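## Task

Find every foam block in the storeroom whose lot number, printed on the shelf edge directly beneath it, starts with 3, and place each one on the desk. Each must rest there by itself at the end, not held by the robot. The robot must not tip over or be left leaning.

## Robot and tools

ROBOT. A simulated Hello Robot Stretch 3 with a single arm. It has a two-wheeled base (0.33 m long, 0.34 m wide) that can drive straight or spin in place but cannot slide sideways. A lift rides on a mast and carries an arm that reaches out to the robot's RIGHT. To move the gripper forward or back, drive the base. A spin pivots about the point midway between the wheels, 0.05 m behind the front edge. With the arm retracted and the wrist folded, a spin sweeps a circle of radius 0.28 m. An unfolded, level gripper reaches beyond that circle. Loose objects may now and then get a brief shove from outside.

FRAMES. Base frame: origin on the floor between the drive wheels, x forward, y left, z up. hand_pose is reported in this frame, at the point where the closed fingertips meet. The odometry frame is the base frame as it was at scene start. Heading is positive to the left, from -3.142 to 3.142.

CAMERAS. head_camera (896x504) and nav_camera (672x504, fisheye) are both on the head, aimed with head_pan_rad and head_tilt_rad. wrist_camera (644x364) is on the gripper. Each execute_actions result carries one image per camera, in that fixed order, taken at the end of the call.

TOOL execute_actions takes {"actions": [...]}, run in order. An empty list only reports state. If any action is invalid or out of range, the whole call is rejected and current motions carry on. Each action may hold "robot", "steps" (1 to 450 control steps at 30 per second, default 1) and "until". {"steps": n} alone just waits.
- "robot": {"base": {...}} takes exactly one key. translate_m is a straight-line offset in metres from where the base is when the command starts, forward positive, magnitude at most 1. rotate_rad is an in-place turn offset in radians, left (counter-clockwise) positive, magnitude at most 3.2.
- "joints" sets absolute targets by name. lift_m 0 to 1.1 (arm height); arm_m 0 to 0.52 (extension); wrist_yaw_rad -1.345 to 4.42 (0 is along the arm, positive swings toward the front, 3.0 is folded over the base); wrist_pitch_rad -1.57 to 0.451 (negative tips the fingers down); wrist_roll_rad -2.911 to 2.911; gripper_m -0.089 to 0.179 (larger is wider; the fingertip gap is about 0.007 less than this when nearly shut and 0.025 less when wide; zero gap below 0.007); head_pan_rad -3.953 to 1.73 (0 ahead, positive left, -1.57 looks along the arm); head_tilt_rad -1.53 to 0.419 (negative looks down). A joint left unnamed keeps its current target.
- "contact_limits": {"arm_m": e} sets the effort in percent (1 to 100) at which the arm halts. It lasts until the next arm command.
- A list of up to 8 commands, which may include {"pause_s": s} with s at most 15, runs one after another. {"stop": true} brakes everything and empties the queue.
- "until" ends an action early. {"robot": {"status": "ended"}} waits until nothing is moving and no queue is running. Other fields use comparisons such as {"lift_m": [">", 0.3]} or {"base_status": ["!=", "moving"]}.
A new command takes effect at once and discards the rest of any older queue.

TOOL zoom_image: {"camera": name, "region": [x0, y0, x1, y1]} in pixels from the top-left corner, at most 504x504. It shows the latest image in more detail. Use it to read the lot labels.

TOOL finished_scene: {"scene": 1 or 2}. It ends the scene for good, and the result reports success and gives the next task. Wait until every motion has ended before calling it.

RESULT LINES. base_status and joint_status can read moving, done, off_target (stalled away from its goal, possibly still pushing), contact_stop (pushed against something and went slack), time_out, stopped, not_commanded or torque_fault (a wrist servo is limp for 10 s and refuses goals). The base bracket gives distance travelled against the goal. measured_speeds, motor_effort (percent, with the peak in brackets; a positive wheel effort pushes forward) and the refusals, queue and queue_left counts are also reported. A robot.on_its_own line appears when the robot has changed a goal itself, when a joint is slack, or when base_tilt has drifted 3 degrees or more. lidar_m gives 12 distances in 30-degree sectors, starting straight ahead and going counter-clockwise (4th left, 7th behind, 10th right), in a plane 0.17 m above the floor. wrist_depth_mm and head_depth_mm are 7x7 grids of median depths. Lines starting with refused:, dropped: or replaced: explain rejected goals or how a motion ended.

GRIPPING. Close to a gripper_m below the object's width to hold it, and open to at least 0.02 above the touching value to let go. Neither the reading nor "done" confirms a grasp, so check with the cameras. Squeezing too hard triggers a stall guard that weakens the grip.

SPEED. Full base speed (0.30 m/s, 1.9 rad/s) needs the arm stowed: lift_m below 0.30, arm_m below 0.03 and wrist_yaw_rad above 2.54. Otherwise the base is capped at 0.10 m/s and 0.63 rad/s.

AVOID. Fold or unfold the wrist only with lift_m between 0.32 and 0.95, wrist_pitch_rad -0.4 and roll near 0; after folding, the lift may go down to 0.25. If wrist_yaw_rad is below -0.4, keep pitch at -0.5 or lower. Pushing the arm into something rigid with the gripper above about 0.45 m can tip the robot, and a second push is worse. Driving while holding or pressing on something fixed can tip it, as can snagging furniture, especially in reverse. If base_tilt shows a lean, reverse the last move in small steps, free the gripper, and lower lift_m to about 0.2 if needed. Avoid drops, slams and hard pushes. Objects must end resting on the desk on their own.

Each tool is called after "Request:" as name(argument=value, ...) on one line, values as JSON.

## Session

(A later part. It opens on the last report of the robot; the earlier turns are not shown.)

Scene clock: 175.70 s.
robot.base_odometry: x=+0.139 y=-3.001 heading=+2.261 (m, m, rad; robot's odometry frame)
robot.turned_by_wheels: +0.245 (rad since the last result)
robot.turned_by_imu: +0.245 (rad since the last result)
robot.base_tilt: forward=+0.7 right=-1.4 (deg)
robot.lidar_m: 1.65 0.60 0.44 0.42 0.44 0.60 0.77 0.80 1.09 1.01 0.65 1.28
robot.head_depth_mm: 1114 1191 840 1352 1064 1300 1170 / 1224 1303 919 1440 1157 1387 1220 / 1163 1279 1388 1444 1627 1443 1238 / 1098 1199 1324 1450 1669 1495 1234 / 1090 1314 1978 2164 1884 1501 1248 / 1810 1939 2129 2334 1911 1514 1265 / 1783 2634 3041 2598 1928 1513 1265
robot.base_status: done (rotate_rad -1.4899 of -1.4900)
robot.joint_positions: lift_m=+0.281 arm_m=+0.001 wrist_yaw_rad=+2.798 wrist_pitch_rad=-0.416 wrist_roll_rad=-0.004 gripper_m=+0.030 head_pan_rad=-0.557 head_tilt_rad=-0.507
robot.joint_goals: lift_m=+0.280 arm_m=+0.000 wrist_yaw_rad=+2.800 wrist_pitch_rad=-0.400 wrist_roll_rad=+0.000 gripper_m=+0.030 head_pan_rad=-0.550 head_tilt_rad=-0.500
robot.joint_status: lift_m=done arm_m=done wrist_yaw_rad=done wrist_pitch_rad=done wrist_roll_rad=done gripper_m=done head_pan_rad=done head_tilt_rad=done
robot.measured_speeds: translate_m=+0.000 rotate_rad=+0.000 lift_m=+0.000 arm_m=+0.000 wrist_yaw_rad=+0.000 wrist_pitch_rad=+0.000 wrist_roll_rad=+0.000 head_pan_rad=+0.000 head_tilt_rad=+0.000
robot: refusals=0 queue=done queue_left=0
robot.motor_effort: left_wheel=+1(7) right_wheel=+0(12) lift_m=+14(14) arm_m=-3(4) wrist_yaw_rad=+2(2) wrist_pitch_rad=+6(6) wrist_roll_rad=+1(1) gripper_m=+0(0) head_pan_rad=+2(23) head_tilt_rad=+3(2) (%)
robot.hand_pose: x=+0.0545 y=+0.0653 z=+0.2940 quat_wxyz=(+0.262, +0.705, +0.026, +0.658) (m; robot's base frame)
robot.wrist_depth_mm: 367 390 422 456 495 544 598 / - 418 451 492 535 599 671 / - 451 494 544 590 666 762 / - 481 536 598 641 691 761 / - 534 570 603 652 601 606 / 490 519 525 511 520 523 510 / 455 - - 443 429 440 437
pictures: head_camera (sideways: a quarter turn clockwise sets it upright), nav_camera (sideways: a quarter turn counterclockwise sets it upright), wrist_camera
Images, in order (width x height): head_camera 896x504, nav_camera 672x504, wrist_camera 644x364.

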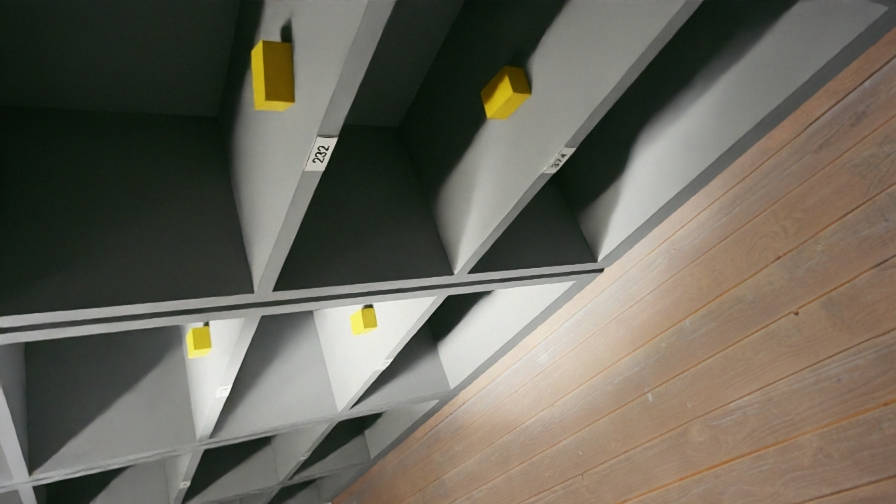

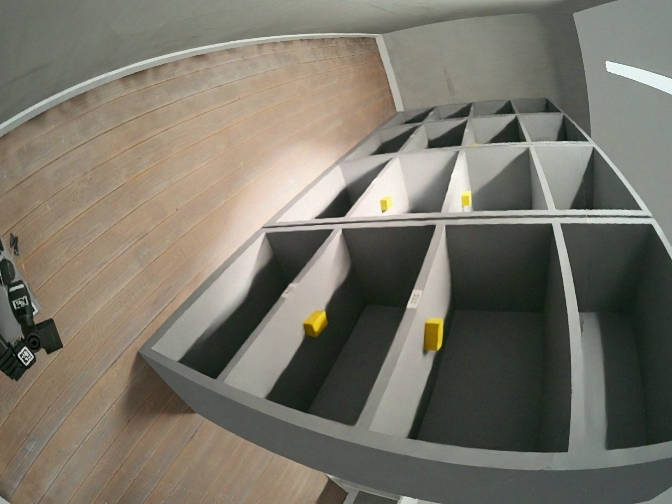

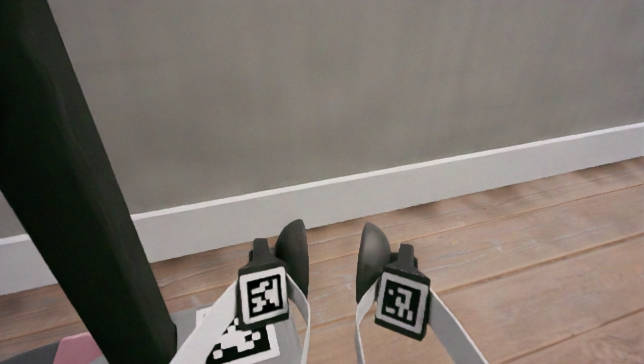

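Request:
execute_actions(actions=[{"robot": {"base": {"translate_m": 1.0}, "joints": {"head_pan_rad": -1.0, "head_tilt_rad": -0.6}}, "steps": 450, "until": {"robot": {"translate_m": [">", 0.7]}}}, {"robot": {"base": {"translate_m": 1.0}}, "steps": 450, "until": {"robot": {"y": [">", -1.983]}}}])

Request:
execute_actions(actions=[{"robot": {"base": {"translate_m": 1.0}}, "steps": 450, "until": {"robot": {"y": [">", -1.575]}}}, {"robot": {"base": {"translate_m": 1.0}}, "steps": 450, "until": {"robot": {"y": [">", -1.266]}}}])

Request:
execute_actions(actions=[{"robot": {"joints": {"head_pan_rad": -0.7, "head_tilt_rad": -0.55}}, "steps": 450, "until": {"robot": {"status": "ended"}}}])

Scene clock: 196.80 s.
robot.base_odometry: x=-0.706 y=-1.978 heading=+2.261 (m, m, rad; robot's odometry frame)
robot.turned_by_wheels: +0.000 (rad since the last result)
robot.turned_by_imu: +0.009 (rad since the last result)
robot.base_tilt: forward=-1.2 right=-0.4 (deg)
robot.lidar_m: 1.59 0.59 0.43 0.42 0.44 0.60 1.69 1.19 0.62 0.60 1.06 0.96
robot.head_depth_mm: 869 926 673 1154 981 1229 1122 / 921 985 716 1208 985 1272 1154 / 971 1039 748 1274 1024 1317 1184 / 1035 1095 838 1275 1102 1343 1190 / 975 1020 1090 1221 1390 1387 1205 / 863 924 975 1123 1380 1428 1211 / 777 850 983 1393 1665 1434 1212
robot.base_status: moving (translate_m +0.6257 of +1.0000)
robot.joint_positions: lift_m=+0.281 arm_m=+0.001 wrist_yaw_rad=+2.798 wrist_pitch_rad=-0.416 wrist_roll_rad=-0.004 gripper_m=+0.030 head_pan_rad=-0.993 head_tilt_rad=-0.593
robot.joint_goals: lift_m=+0.280 arm_m=+0.000 wrist_yaw_rad=+2.800 wrist_pitch_rad=-0.400 wrist_roll_rad=+0.000 gripper_m=+0.030 head_pan_rad=-1.000 head_tilt_rad=-0.600
robot.joint_status: lift_m=done arm_m=done wrist_yaw_rad=done wrist_pitch_rad=done wrist_roll_rad=done gripper_m=done head_pan_rad=done head_tilt_rad=done
robot.measured_speeds: translate_m=+0.293 rotate_rad=+0.000 lift_m=+0.000 arm_m=+0.000 wrist_yaw_rad=+0.000 wrist_pitch_rad=+0.000 wrist_roll_rad=+0.000 head_pan_rad=+0.000 head_tilt_rad=+0.000
robot: refusals=0 queue=running queue_left=0
robot.motor_effort: left_wheel=+2(7) right_wheel=+3(6) lift_m=+14(14) arm_m=-4(4) wrist_yaw_rad=+2(2) wrist_pitch_rad=+6(6) wrist_roll_rad=+1(1) gripper_m=+0(0) head_pan_rad=-3(28) head_tilt_rad=-2(11) (%)
robot.hand_pose: x=+0.0545 y=+0.0653 z=+0.2940 quat_wxyz=(+0.262, +0.705, +0.026, +0.658) (m; robot's base frame)
robot.wrist_depth_mm: 367 384 424 441 495 539 590 / - 412 450 489 533 590 657 / - 451 487 535 579 661 717 / - 488 524 577 643 705 745 / - 532 572 606 636 612 626 / 494 520 539 508 536 509 514 / 454 - - 449 423 440 440
pictures: head_camera (sideways: a quarter turn clockwise sets it upright), nav_camera (sideways: a quarter turn counterclockwise sets it upright), wrist_camera
Images, in order (width x height): head_camera 896x504, nav_camera 672x504, wrist_camera 644x364.

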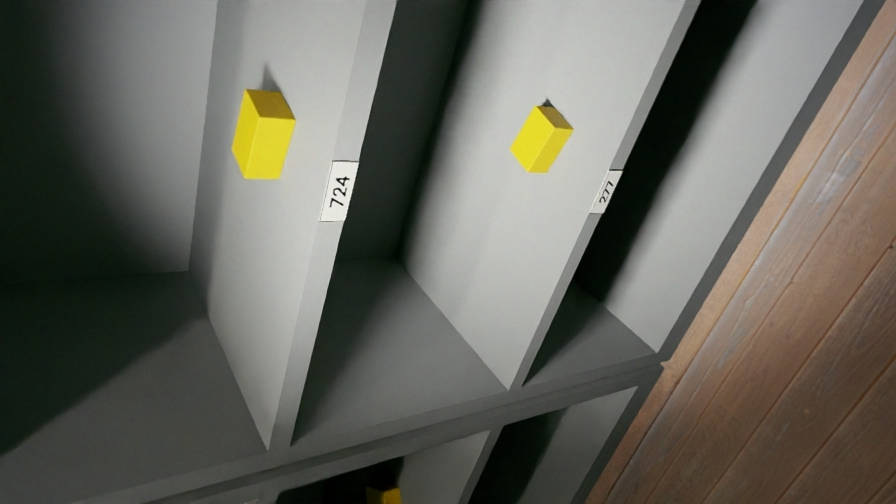

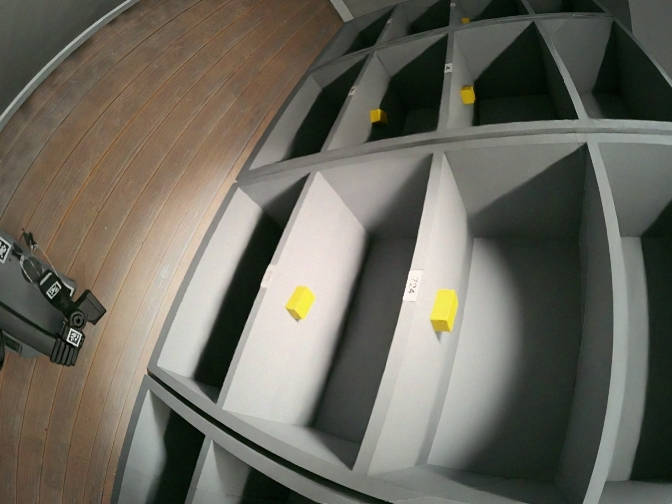

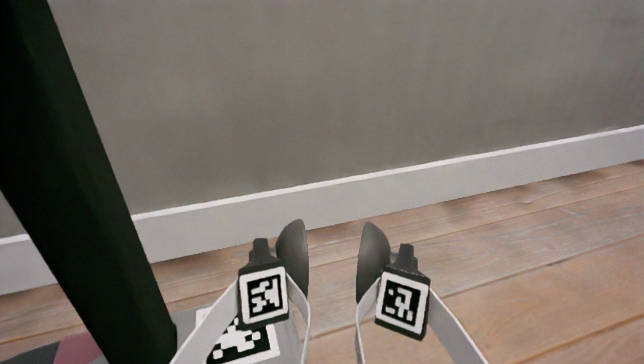

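Scene clock: 199.97 s.
robot.base_odometry: x=-1.298 y=-1.262 heading=+2.261 (m, m, rad; robot's odometry frame)
robot.turned_by_wheels: +0.000 (rad since the last result)
robot.turned_by_imu: +0.006 (rad since the last result)
robot.base_tilt: forward=+0.5 right=-1.3 (deg)
robot.lidar_m: 1.52 0.58 0.42 0.41 0.43 0.59 1.69 1.18 0.63 0.61 1.08 0.98
robot.head_depth_mm: 876 937 673 1171 979 1232 1119 / 930 999 720 1215 986 1293 1153 / 985 1043 776 1275 1028 1314 1187 / 1052 1108 842 1280 1113 1350 1190 / 993 1035 1126 1239 1413 1394 1204 / 878 936 1013 1143 1402 1424 1207 / 791 865 1000 1401 1701 1432 1217
robot.base_status: moving (translate_m +0.4009 of +1.0000)
robot.joint_positions: lift_m=+0.281 arm_m=+0.001 wrist_yaw_rad=+2.798 wrist_pitch_rad=-0.416 wrist_roll_rad=-0.004 gripper_m=+0.030 head_pan_rad=-0.993 head_tilt_rad=-0.593
robot.joint_goals: lift_m=+0.280 arm_m=+0.000 wrist_yaw_rad=+2.800 wrist_pitch_rad=-0.400 wrist_roll_rad=+0.000 gripper_m=+0.030 head_pan_rad=-1.000 head_tilt_rad=-0.600
robot.joint_status: lift_m=done arm_m=done wrist_yaw_rad=done wrist_pitch_rad=done wrist_roll_rad=done gripper_m=done head_pan_rad=done head_tilt_rad=done
robot.measured_speeds: translate_m=+0.293 rotate_rad=+0.000 lift_m=+0.000 arm_m=+0.000 wrist_yaw_rad=+0.000 wrist_pitch_rad=+0.000 wrist_roll_rad=+0.000 head_pan_rad=+0.000 head_tilt_rad=+0.000
robot: refusals=0 queue=running queue_left=0
robot.motor_effort: left_wheel=+1(2) right_wheel=+3(4) lift_m=+15(14) arm_m=-4(4) wrist_yaw_rad=+2(3) wrist_pitch_rad=+6(6) wrist_roll_rad=+1(1) gripper_m=+0(1) head_pan_rad=-3(3) head_tilt_rad=-3(3) (%)
robot.hand_pose: x=+0.0545 y=+0.0653 z=+0.2940 quat_wxyz=(+0.262, +0.705, +0.026, +0.658) (m; robot's base frame)
robot.wrist_depth_mm: 359 381 406 437 473 516 573 / - 411 443 480 525 584 620 / - 442 487 520 582 632 713 / - 482 519 565 616 692 738 / - 521 554 591 620 605 599 / 495 512 523 502 520 514 506 / 463 - - 442 429 447 441
pictures: head_camera (sideways: a quarter turn clockwise sets it upright), nav_camera (sideways: a quarter turn counterclockwise sets it upright), wrist_camera
Images, in order (width x height): head_camera 896x504, nav_camera 672x504, wrist_camera 644x364.

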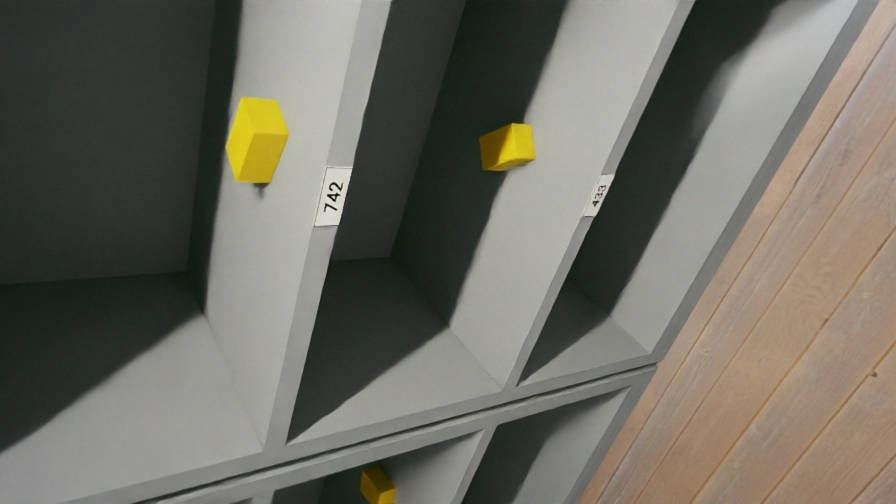

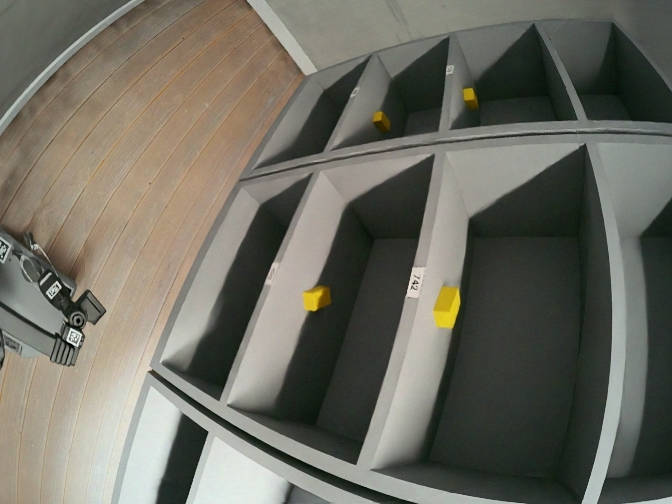

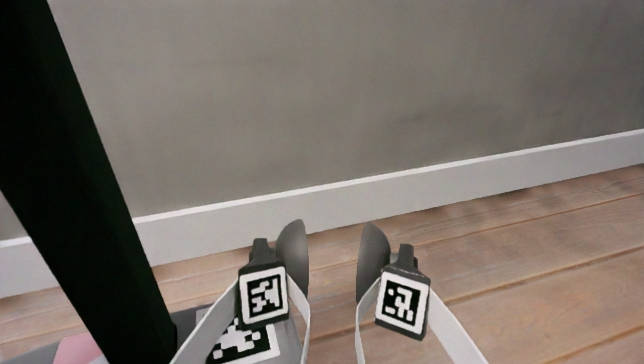

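Scene clock: 203.17 s.
robot.base_odometry: x=-1.679 y=-0.800 heading=+2.261 (m, m, rad; robot's odometry frame)
robot.turned_by_wheels: +0.000 (rad since the last result)
robot.turned_by_imu: +0.004 (rad since the last result)
robot.base_tilt: forward=+0.7 right=-1.3 (deg)
robot.lidar_m: 1.17 0.56 0.42 0.40 0.42 0.58 1.68 0.91 0.96 0.65 0.64 1.20
robot.head_depth_mm: 1029 1081 779 1259 1013 1259 1118 / 1124 1164 851 1317 1090 1337 1195 / 1238 1283 1520 1331 1526 1392 1203 / 1190 1240 1458 1406 1653 1434 1207 / 1103 1169 1328 1456 1656 1457 1219 / 1041 1148 1267 1398 1555 1466 1230 / 1000 1076 1167 1280 1422 1464 1231
robot.base_status: done (translate_m +1.0000 of +1.0000)
robot.joint_positions: lift_m=+0.281 arm_m=+0.001 wrist_yaw_rad=+2.798 wrist_pitch_rad=-0.416 wrist_roll_rad=-0.004 gripper_m=+0.030 head_pan_rad=-0.707 head_tilt_rad=-0.556
robot.joint_goals: lift_m=+0.280 arm_m=+0.000 wrist_yaw_rad=+2.800 wrist_pitch_rad=-0.400 wrist_roll_rad=+0.000 gripper_m=+0.030 head_pan_rad=-0.700 head_tilt_rad=-0.550
robot.joint_status: lift_m=done arm_m=done wrist_yaw_rad=done wrist_pitch_rad=done wrist_roll_rad=done gripper_m=done head_pan_rad=done head_tilt_rad=done
robot.measured_speeds: translate_m=+0.000 rotate_rad=+0.000 lift_m=+0.000 arm_m=+0.000 wrist_yaw_rad=+0.000 wrist_pitch_rad=+0.000 wrist_roll_rad=+0.000 head_pan_rad=+0.000 head_tilt_rad=+0.000
robot: refusals=0 queue=done queue_left=0
robot.motor_effort: left_wheel=-1(4) right_wheel=+2(3) lift_m=+14(14) arm_m=-4(4) wrist_yaw_rad=+2(3) wrist_pitch_rad=+6(6) wrist_roll_rad=+1(2) gripper_m=+0(0) head_pan_rad=+3(22) head_tilt_rad=+2(7) (%)
robot.hand_pose: x=+0.0545 y=+0.0653 z=+0.2940 quat_wxyz=(+0.262, +0.705, +0.026, +0.658) (m; robot's base frame)
robot.wrist_depth_mm: 357 374 401 428 466 516 561 / - 405 436 469 509 564 636 / - 437 469 508 561 634 682 / - 469 508 556 622 664 729 / - 510 546 579 618 608 609 / 485 524 538 506 519 519 516 / 457 - - 445 430 444 445
pictures: head_camera (sideways: a quarter turn clockwise sets it upright), nav_camera (sideways: a quarter turn counterclockwise sets it upright), wrist_camera
Images, in order (width x height): head_camera 896x504, nav_camera 672x504, wrist_camera 644x364.

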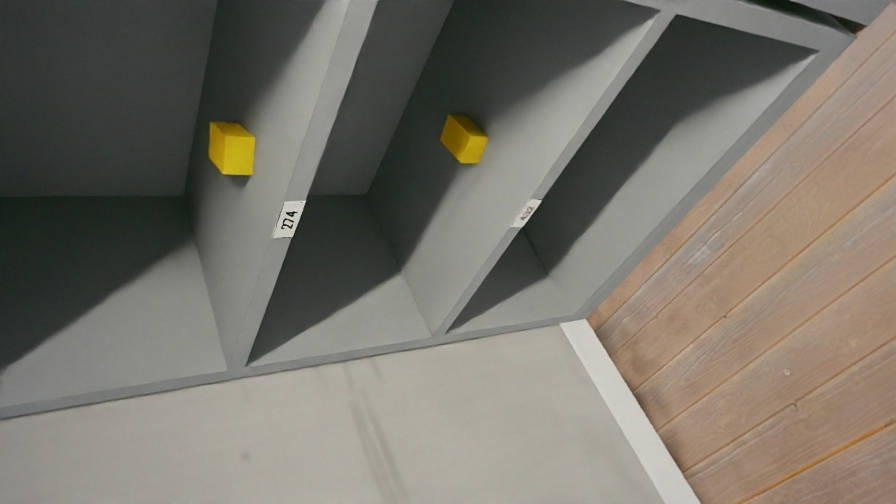

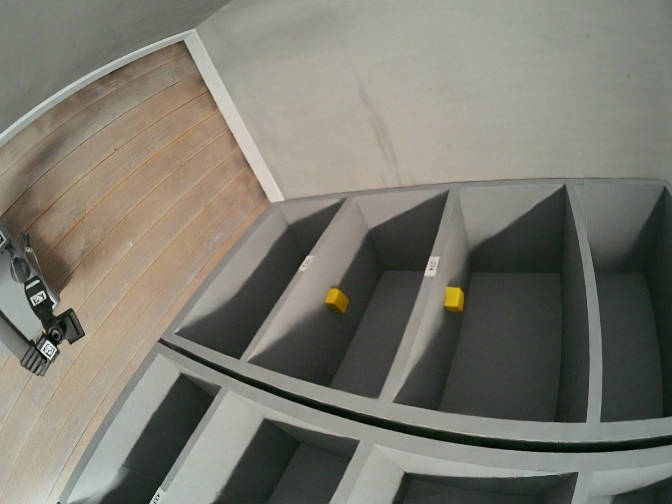

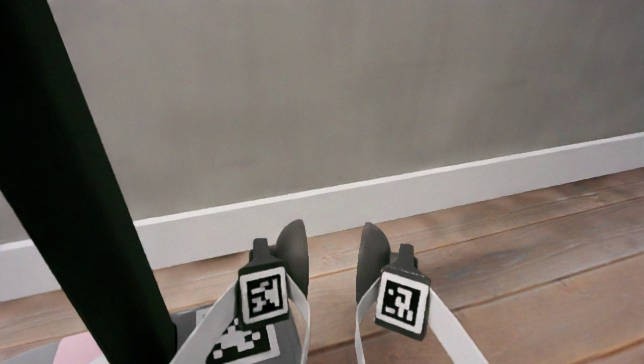

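Request:
zoom_image(camera="head_camera", region=[490, 180, 570, 240])

Request:
zoom_image(camera="head_camera", region=[250, 185, 330, 245])

Region (490, 180, 570, 240) of head_camera's 896x504 image, scaled by 6.300, with more detail than that image has; it fills the top 378 rows of this view, and the rest is white.

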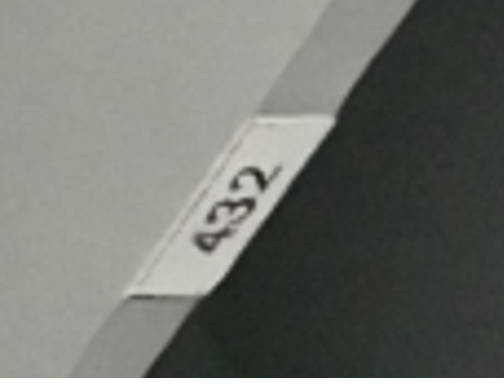

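Region (250, 185, 330, 245) of head_camera's 896x504 image, scaled by 6.300, with more detail than that image has; it fills the top 378 rows of this view, and the rest is white.

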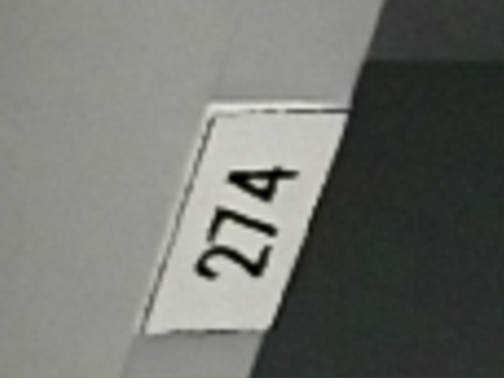

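Request:
execute_actions(actions=[{"robot": {"base": {"translate_m": -1.0}, "joints": {"head_pan_rad": -1.57, "head_tilt_rad": -0.9}}, "steps": 450, "until": {"robot": {"translate_m": ["<", -0.5]}}}, {"robot": {"base": {"translate_m": -1.0}}, "steps": 450, "until": {"robot": {"y": ["<", -1.636]}}}, {"robot": {"base": {"translate_m": -1.0}}, "steps": 450, "until": {"robot": {"translate_m": ["<", -0.1]}}}])

Request:
execute_actions(actions=[{"steps": 450, "until": {"robot": {"translate_m": ["<", -0.8]}}}, {"robot": {"joints": {"lift_m": 0.53}}, "steps": 450, "until": {"robot": {"lift_m": [">", 0.325]}}}, {"robot": {"joints": {"wrist_yaw_rad": 0.0}}, "steps": 450, "until": {"robot": {"wrist_yaw_rad": ["<", 1.8]}}}, {"robot": {"joints": {"wrist_pitch_rad": -0.25, "gripper_m": 0.179, "arm_m": 0.1}}, "steps": 450, "until": {"robot": {"status": "ended"}}}])

Scene clock: 223.80 s.
robot.base_odometry: x=-0.915 y=-1.725 heading=+2.261 (m, m, rad; robot's odometry frame)
robot.turned_by_wheels: +0.000 (rad since the last result)
robot.turned_by_imu: -0.007 (rad since the last result)
robot.base_tilt: forward=-0.3 right=-1.6 (deg)
robot.lidar_m: 1.57 0.58 0.43 0.42 0.43 0.60 1.69 1.48 0.73 1.05 0.74 1.50
robot.head_depth_mm: 635 1089 1074 971 1301 1210 1092 / 644 1097 1080 975 1322 1209 - / 633 1098 1096 984 1327 1221 - / 614 1089 1101 999 1338 1226 1099 / 674 1096 1111 1002 1345 1243 1104 / 685 1089 1128 1011 1348 1242 1108 / 695 1009 1076 998 1336 1250 1115
robot.base_status: moving (translate_m -0.1076 of -1.0000)
robot.joint_positions: lift_m=+0.281 arm_m=+0.001 wrist_yaw_rad=+2.798 wrist_pitch_rad=-0.416 wrist_roll_rad=-0.004 gripper_m=+0.030 head_pan_rad=-1.563 head_tilt_rad=-0.888
robot.joint_goals: lift_m=+0.280 arm_m=+0.000 wrist_yaw_rad=+2.800 wrist_pitch_rad=-0.400 wrist_roll_rad=+0.000 gripper_m=+0.030 head_pan_rad=-1.570 head_tilt_rad=-0.900
robot.joint_status: lift_m=done arm_m=done wrist_yaw_rad=done wrist_pitch_rad=done wrist_roll_rad=done gripper_m=done head_pan_rad=done head_tilt_rad=done
robot.measured_speeds: translate_m=-0.293 rotate_rad=+0.000 lift_m=+0.000 arm_m=+0.000 wrist_yaw_rad=+0.000 wrist_pitch_rad=+0.000 wrist_roll_rad=+0.000 head_pan_rad=+0.000 head_tilt_rad=+0.000
robot: refusals=0 queue=running queue_left=0
robot.motor_effort: left_wheel=-2(8) right_wheel=-1(5) lift_m=+14(14) arm_m=-3(4) wrist_yaw_rad=+3(2) wrist_pitch_rad=+6(6) wrist_roll_rad=+1(1) gripper_m=-1(0) head_pan_rad=-3(36) head_tilt_rad=-4(24) (%)
robot.hand_pose: x=+0.0545 y=+0.0653 z=+0.2940 quat_wxyz=(+0.262, +0.705, +0.026, +0.658) (m; robot's base frame)
robot.wrist_depth_mm: 366 384 421 450 492 524 592 / - 425 448 478 524 593 648 / - 445 478 536 583 660 731 / - 488 535 574 617 681 775 / - 524 564 608 625 599 604 / 495 520 531 515 524 510 508 / 466 - - 443 428 447 443
pictures: head_camera (sideways: a quarter turn clockwise sets it upright), nav_camera (sideways: a quarter turn counterclockwise sets it upright), wrist_camera
Images, in order (width x height): head_camera 896x504, nav_camera 672x504, wrist_camera 644x364.

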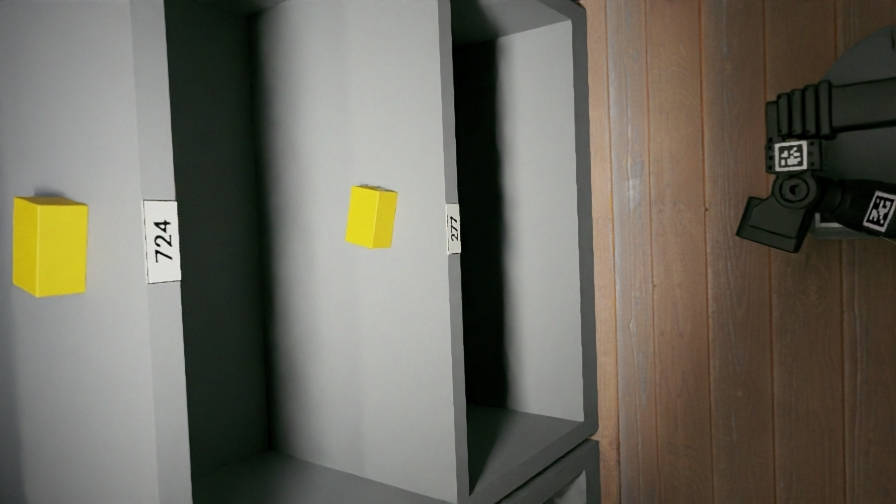

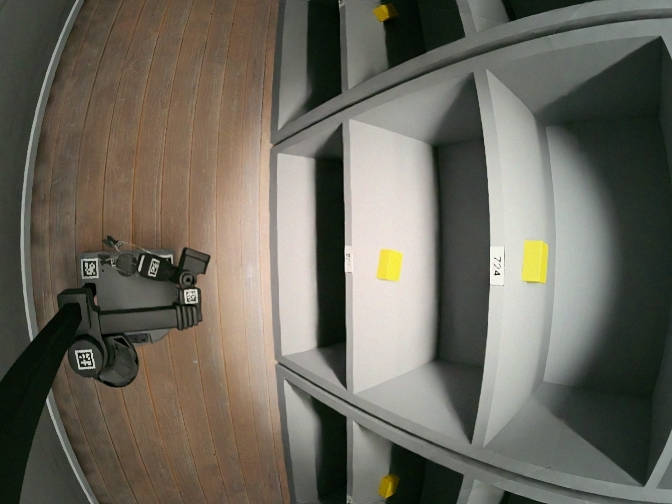

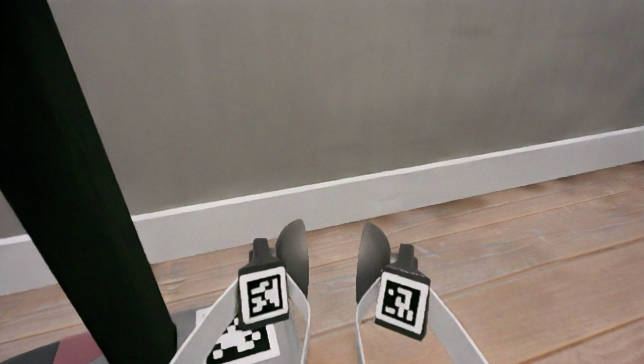

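Scene clock: 229.73 s.
robot.base_odometry: x=-0.346 y=-2.413 heading=+2.261 (m, m, rad; robot's odometry frame)
robot.turned_by_wheels: +0.000 (rad since the last result)
robot.turned_by_imu: -0.006 (rad since the last result)
robot.base_tilt: forward=+0.5 right=-1.5 (deg)
robot.lidar_m: 1.62 0.60 0.44 0.42 0.44 0.60 1.53 1.59 0.75 1.05 0.70 1.45
robot.head_depth_mm: 636 1098 1070 969 1307 1222 1079 / 644 1087 1082 977 1318 - - / 607 1090 1088 990 1346 1180 1137 / 629 1086 1100 993 1333 1225 1120 / 672 1089 1109 1006 1356 1233 1097 / 683 1087 1122 994 1341 1240 1108 / 694 596 991 976 1348 1250 1116
robot.base_status: done (translate_m -1.0000 of -1.0000)
robot.joint_positions: lift_m=+0.529 arm_m=+0.100 wrist_yaw_rad=+0.003 wrist_pitch_rad=-0.269 wrist_roll_rad=-0.004 gripper_m=+0.179 head_pan_rad=-1.563 head_tilt_rad=-0.889
robot.joint_goals: lift_m=+0.530 arm_m=+0.100 wrist_yaw_rad=+0.000 wrist_pitch_rad=-0.250 wrist_roll_rad=+0.000 gripper_m=+0.179 head_pan_rad=-1.570 head_tilt_rad=-0.900
robot.joint_status: lift_m=done arm_m=done wrist_yaw_rad=done wrist_pitch_rad=done wrist_roll_rad=done gripper_m=done head_pan_rad=done head_tilt_rad=done
robot.measured_speeds: translate_m=+0.000 rotate_rad=+0.000 lift_m=+0.000 arm_m=+0.000 wrist_yaw_rad=+0.000 wrist_pitch_rad=+0.000 wrist_roll_rad=+0.000 head_pan_rad=+0.000 head_tilt_rad=+0.000
robot: refusals=0 queue=done queue_left=0
robot.motor_effort: left_wheel=+1(3) right_wheel=+0(3) lift_m=+60(62) arm_m=+4(5) wrist_yaw_rad=-4(4) wrist_pitch_rad=+8(9) wrist_roll_rad=+1(1) gripper_m=+0(83) head_pan_rad=-3(3) head_tilt_rad=-4(5) (%)
robot.hand_pose: x=-0.0208 y=-0.4853 z=+0.5765 quat_wxyz=(+0.702, +0.096, -0.699, -0.094) (m; robot's base frame)
robot.wrist_depth_mm: 477 641 640 643 623 630 583 / 485 684 676 659 676 675 574 / 452 485 498 416 504 506 507 / 328 336 333 334 338 337 341 / 298 291 293 288 287 284 283 / 453 834 837 879 873 829 515 / - 658 726 724 728 736 -
pictures: head_camera (sideways: a quarter turn clockwise sets it upright), nav_camera (sideways: a quarter turn counterclockwise sets it upright), wrist_camera
Images, in order (width x height): head_camera 896x504, nav_camera 672x504, wrist_camera 644x364.

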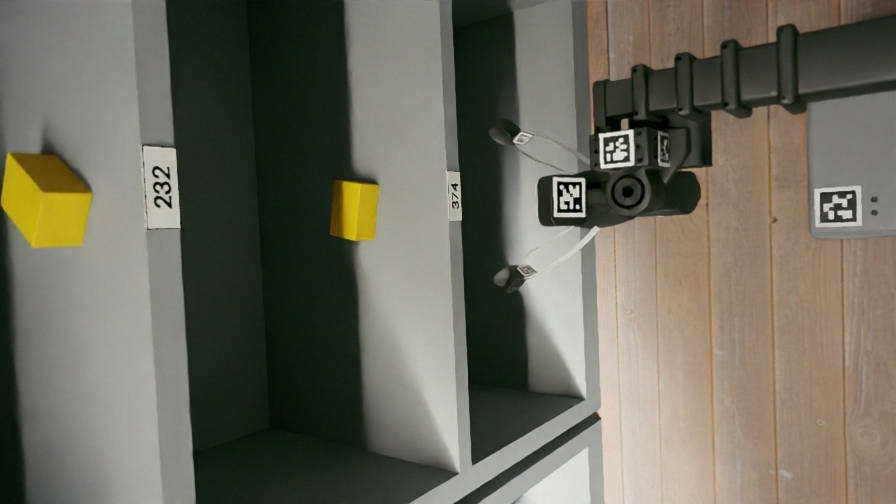

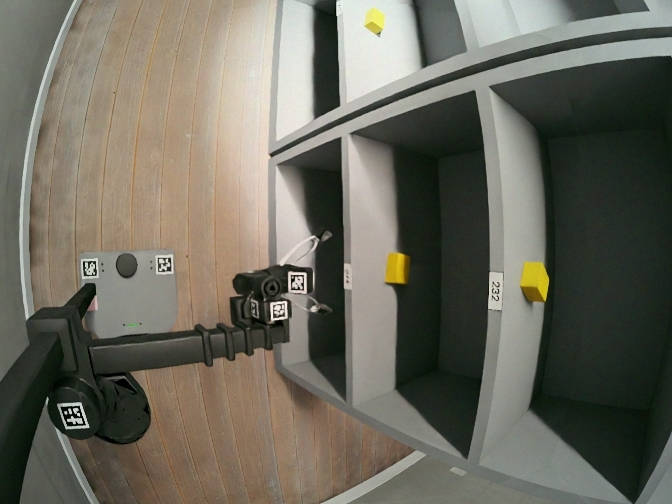

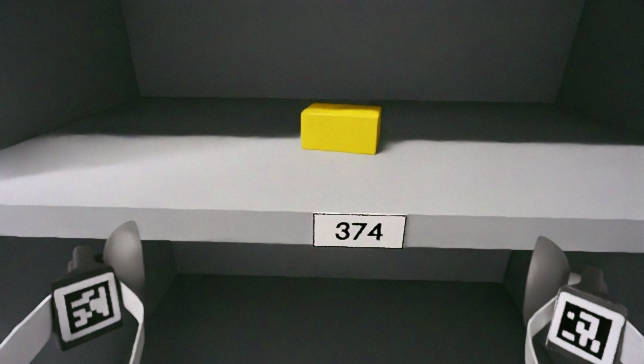

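Request:
zoom_image(camera="wrist_camera", region=[280, 85, 400, 175])

Region (280, 85, 400, 175) of wrist_camera's 644x364 image, scaled by 4.200; it fills the top 378 rows of this view, and the rest is white.

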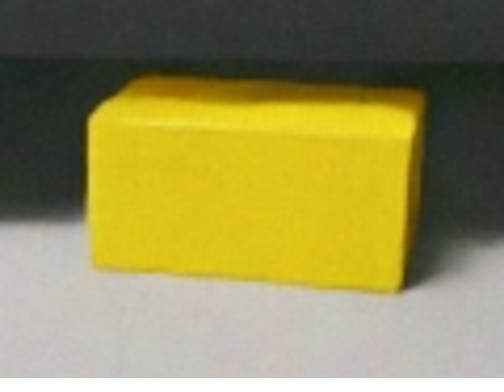

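Request:
execute_actions(actions=[{"robot": {"base": {"translate_m": 0.038}, "joints": {"wrist_yaw_rad": -0.22, "lift_m": 0.514, "arm_m": 0.405}}, "steps": 450, "until": {"robot": {"status": "ended"}}}])

Scene clock: 253.97 s.
robot.base_odometry: x=-0.371 y=-2.384 heading=+2.261 (m, m, rad; robot's odometry frame)
robot.turned_by_wheels: +0.000 (rad since the last result)
robot.turned_by_imu: +0.001 (rad since the last result)
robot.base_tilt: forward=+0.5 right=-1.4 (deg)
robot.lidar_m: 1.62 0.60 0.44 0.42 0.44 0.60 1.56 1.62 0.78 1.05 0.68 1.42
robot.head_depth_mm: 634 1089 1072 974 1310 1200 1084 / 621 1094 1084 978 1320 1204 - / 605 1089 1113 1425 1336 1213 1137 / 664 1090 1095 997 1338 1220 1117 / 673 1083 1109 1005 1348 1227 1105 / 681 1089 1102 991 1324 1241 1099 / 693 595 890 955 1338 1247 1113
robot.base_status: done (translate_m +0.0380 of +0.0380)
robot.joint_positions: lift_m=+0.515 arm_m=+0.405 wrist_yaw_rad=-0.218 wrist_pitch_rad=-0.269 wrist_roll_rad=-0.004 gripper_m=+0.179 head_pan_rad=-1.563 head_tilt_rad=-0.889
robot.joint_goals: lift_m=+0.514 arm_m=+0.405 wrist_yaw_rad=-0.220 wrist_pitch_rad=-0.250 wrist_roll_rad=+0.000 gripper_m=+0.179 head_pan_rad=-1.570 head_tilt_rad=-0.900
robot.joint_status: lift_m=done arm_m=done wrist_yaw_rad=done wrist_pitch_rad=done wrist_roll_rad=done gripper_m=done head_pan_rad=done head_tilt_rad=done
robot.measured_speeds: translate_m=+0.000 rotate_rad=+0.000 lift_m=+0.000 arm_m=+0.000 wrist_yaw_rad=+0.000 wrist_pitch_rad=+0.000 wrist_roll_rad=+0.000 head_pan_rad=+0.000 head_tilt_rad=+0.000
robot: refusals=0 queue=done queue_left=0
robot.motor_effort: left_wheel=+0(4) right_wheel=+0(4) lift_m=+14(61) arm_m=+4(5) wrist_yaw_rad=-3(2) wrist_pitch_rad=+7(8) wrist_roll_rad=+1(1) gripper_m=+1(0) head_pan_rad=-3(3) head_tilt_rad=-5(5) (%)
robot.hand_pose: x=-0.0735 y=-0.7846 z=+0.5622 quat_wxyz=(+0.688, +0.019, -0.705, -0.171) (m; robot's base frame)
robot.wrist_depth_mm: 327 336 353 368 384 413 425 / 339 358 372 392 407 431 447 / 365 371 383 401 423 451 429 / 294 294 299 298 302 300 305 / 223 235 206 144 153 227 228 / - 180 121 117 117 181 190 / - 150 125 123 123 152 -
pictures: head_camera (sideways: a quarter turn clockwise sets it upright), nav_camera (sideways: a quarter turn counterclockwise sets it upright), wrist_camera
Images, in order (width x height): head_camera 896x504, nav_camera 672x504, wrist_camera 644x364.

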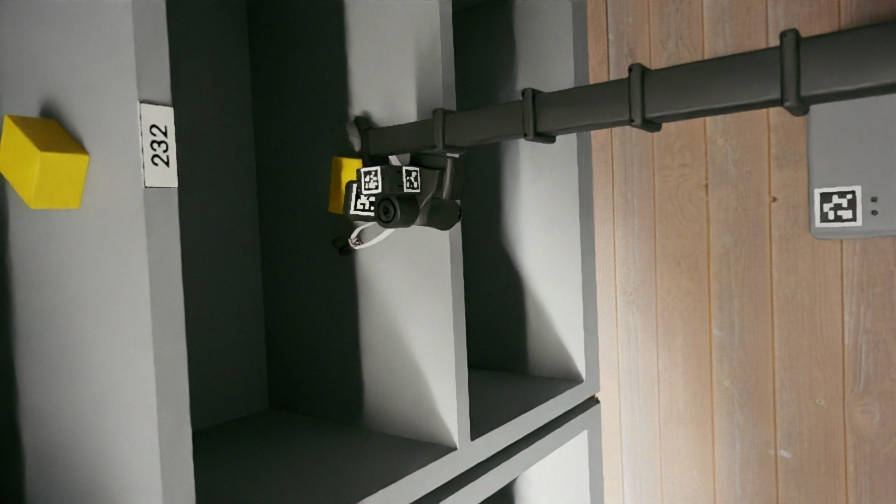

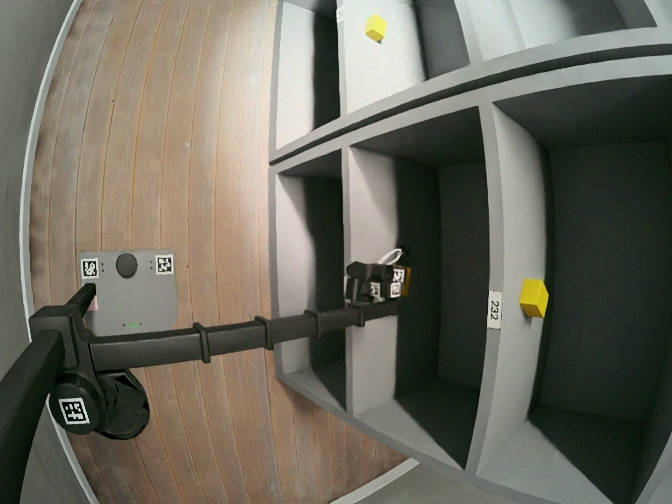

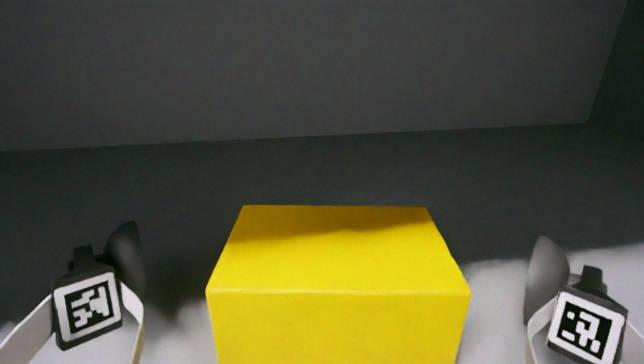

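Request:
execute_actions(actions=[])

Scene clock: 268.07 s.
robot.base_odometry: x=-0.371 y=-2.384 heading=+2.261 (m, m, rad; robot's odometry frame)
robot.turned_by_wheels: +0.000 (rad since the last result)
robot.turned_by_imu: +0.000 (rad since the last result)
robot.base_tilt: forward=+0.4 right=-1.5 (deg)
robot.lidar_m: 1.62 0.59 0.44 0.42 0.44 0.60 1.57 1.63 0.78 1.05 0.69 1.41
robot.head_depth_mm: 635 1097 1067 974 1306 1205 1081 / 620 1091 1076 976 1310 1198 - / 605 1090 1116 1422 1330 1216 1128 / 663 1085 1106 998 1342 1225 1115 / 674 1090 1110 1009 1353 1233 1098 / 684 1088 1098 991 1327 1240 1110 / 691 593 885 957 1339 1246 1115
robot.base_status: done (translate_m +0.0380 of +0.0380)
robot.joint_positions: lift_m=+0.515 arm_m=+0.405 wrist_yaw_rad=-0.218 wrist_pitch_rad=-0.269 wrist_roll_rad=-0.004 gripper_m=+0.179 head_pan_rad=-1.563 head_tilt_rad=-0.889
robot.joint_goals: lift_m=+0.514 arm_m=+0.405 wrist_yaw_rad=-0.220 wrist_pitch_rad=-0.250 wrist_roll_rad=+0.000 gripper_m=+0.179 head_pan_rad=-1.570 head_tilt_rad=-0.900
robot.joint_status: lift_m=done arm_m=done wrist_yaw_rad=done wrist_pitch_rad=done wrist_roll_rad=done gripper_m=done head_pan_rad=done head_tilt_rad=done
robot.measured_speeds: translate_m=+0.000 rotate_rad=+0.000 lift_m=+0.000 arm_m=+0.000 wrist_yaw_rad=+0.000 wrist_pitch_rad=+0.000 wrist_roll_rad=+0.000 head_pan_rad=+0.000 head_tilt_rad=+0.000
robot: refusals=0 queue=done queue_left=0
robot.motor_effort: left_wheel=+0(0) right_wheel=+0(0) lift_m=+14(14) arm_m=+4(4) wrist_yaw_rad=-3(2) wrist_pitch_rad=+8(7) wrist_roll_rad=+1(1) gripper_m=+0(0) head_pan_rad=-2(3) head_tilt_rad=-5(5) (%)
robot.hand_pose: x=-0.0735 y=-0.7846 z=+0.5622 quat_wxyz=(+0.688, +0.019, -0.705, -0.171) (m; robot's base frame)
robot.wrist_depth_mm: 324 335 351 369 388 403 424 / 339 354 376 387 408 431 445 / 358 368 388 398 425 448 435 / 291 294 298 301 301 302 305 / 222 232 203 144 153 228 227 / - 180 121 117 117 182 189 / - 150 125 123 123 152 -
pictures: head_camera (sideways: a quarter turn clockwise sets it upright), nav_camera (sideways: a quarter turn counterclockwise sets it upright), wrist_camera
Images, in order (width x height): head_camera 896x504, nav_camera 672x504, wrist_camera 644x364.

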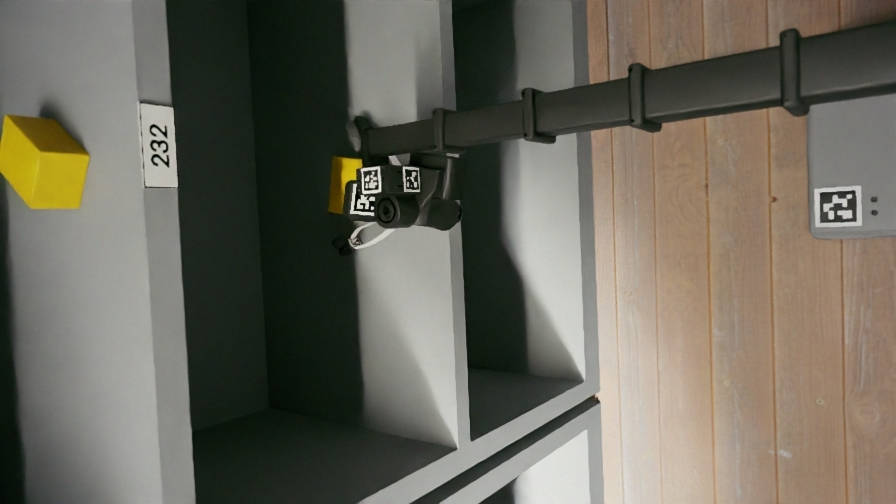

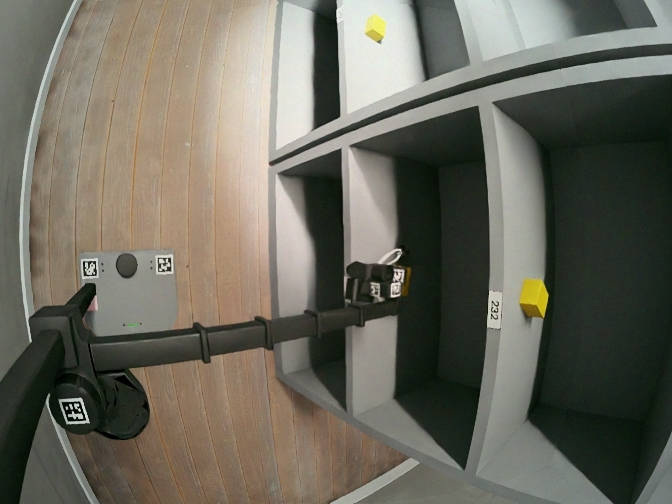

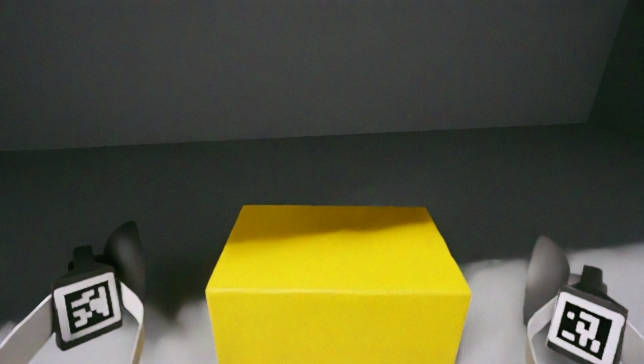

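Request:
execute_actions(actions=[{"robot":[{"joints":{"gripper_m":0.055}},{"joints":{"lift_m":0.545}}],"steps":200,"until":{"robot":{"status":"ended"}}}])

Scene clock: 274.47 s.
robot.base_odometry: x=-0.371 y=-2.384 heading=+2.261 (m, m, rad; robot's odometry frame)
robot.turned_by_wheels: +0.000 (rad since the last result)
robot.turned_by_imu: +0.000 (rad since the last result)
robot.base_tilt: forward=+0.5 right=-1.4 (deg)
robot.lidar_m: 1.61 0.59 0.44 0.42 0.44 0.60 1.56 1.62 0.78 1.05 0.68 1.42
robot.head_depth_mm: 634 1101 1070 971 1314 1209 1093 / 621 1091 1082 982 - 1190 - / 605 1093 1122 1435 1329 1223 1128 / 662 1086 1103 998 1338 1224 1109 / 674 1081 1112 1000 1351 1230 1102 / 681 1079 1099 990 1335 1239 1112 / 694 593 889 951 1341 1247 1112
robot.base_status: done (translate_m +0.0380 of +0.0380)
robot.joint_positions: lift_m=+0.544 arm_m=+0.405 wrist_yaw_rad=-0.218 wrist_pitch_rad=-0.269 wrist_roll_rad=-0.004 gripper_m=+0.056 head_pan_rad=-1.563 head_tilt_rad=-0.889
robot.joint_goals: lift_m=+0.545 arm_m=+0.405 wrist_yaw_rad=-0.220 wrist_pitch_rad=-0.250 wrist_roll_rad=+0.000 gripper_m=+0.055 head_pan_rad=-1.570 head_tilt_rad=-0.900
robot.joint_status: lift_m=done arm_m=done wrist_yaw_rad=done wrist_pitch_rad=done wrist_roll_rad=done gripper_m=done head_pan_rad=done head_tilt_rad=done
robot.measured_speeds: translate_m=+0.000 rotate_rad=+0.000 lift_m=+0.000 arm_m=+0.000 wrist_yaw_rad=+0.000 wrist_pitch_rad=+0.000 wrist_roll_rad=+0.000 head_pan_rad=+0.000 head_tilt_rad=+0.000
robot: refusals=0 queue=done queue_left=0
robot.motor_effort: left_wheel=+0(0) right_wheel=+1(0) lift_m=+61(63) arm_m=+4(4) wrist_yaw_rad=-3(2) wrist_pitch_rad=+8(8) wrist_roll_rad=+1(1) gripper_m=-19(93) head_pan_rad=-3(3) head_tilt_rad=-4(4) (%)
robot.hand_pose: x=-0.0735 y=-0.7845 z=+0.5915 quat_wxyz=(+0.688, +0.019, -0.705, -0.171) (m; robot's base frame)
robot.wrist_depth_mm: 327 334 350 366 388 402 426 / 342 358 373 393 405 436 451 / 359 375 392 419 443 461 464 / 360 359 368 368 367 372 370 / 274 276 151 145 145 282 283 / 220 222 127 127 128 228 225 / 184 184 174 139 138 182 187
pictures: head_camera (sideways: a quarter turn clockwise sets it upright), nav_camera (sideways: a quarter turn counterclockwise sets it upright), wrist_camera
Images, in order (width x height): head_camera 896x504, nav_camera 672x504, wrist_camera 644x364.

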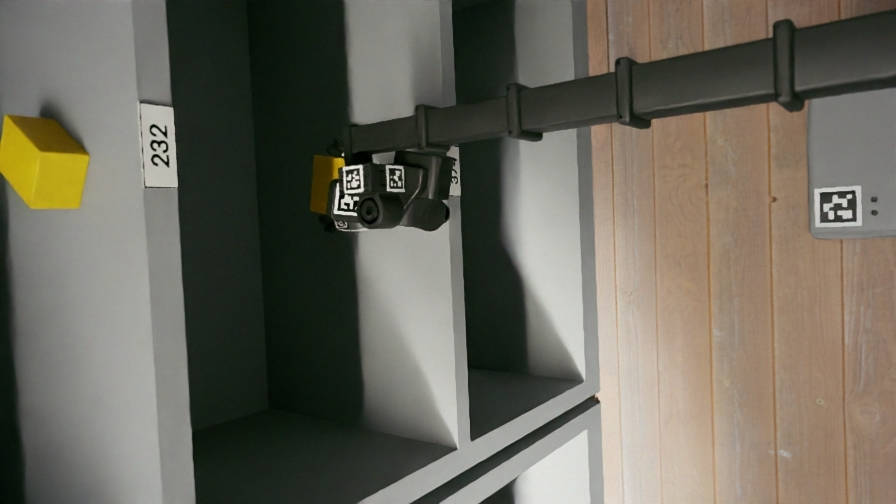

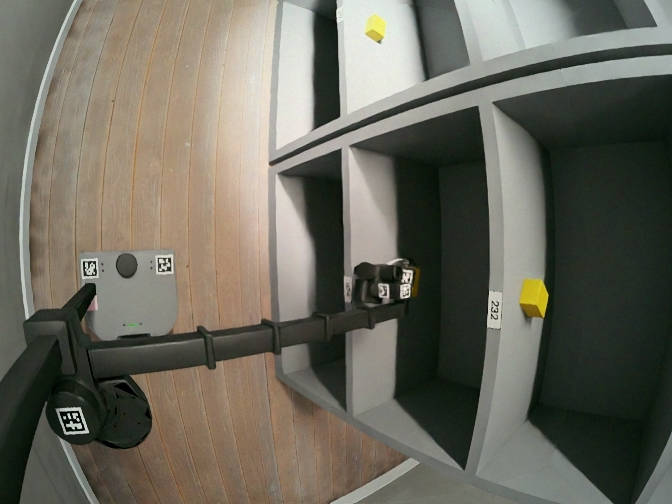

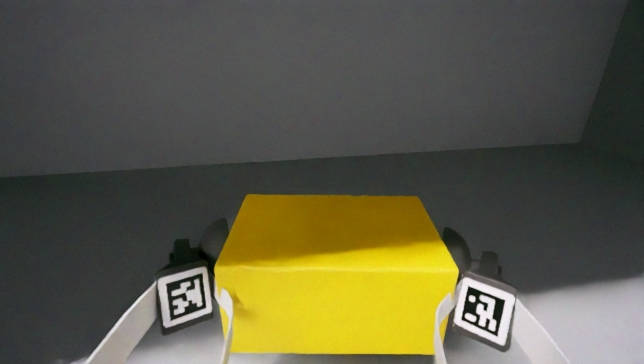

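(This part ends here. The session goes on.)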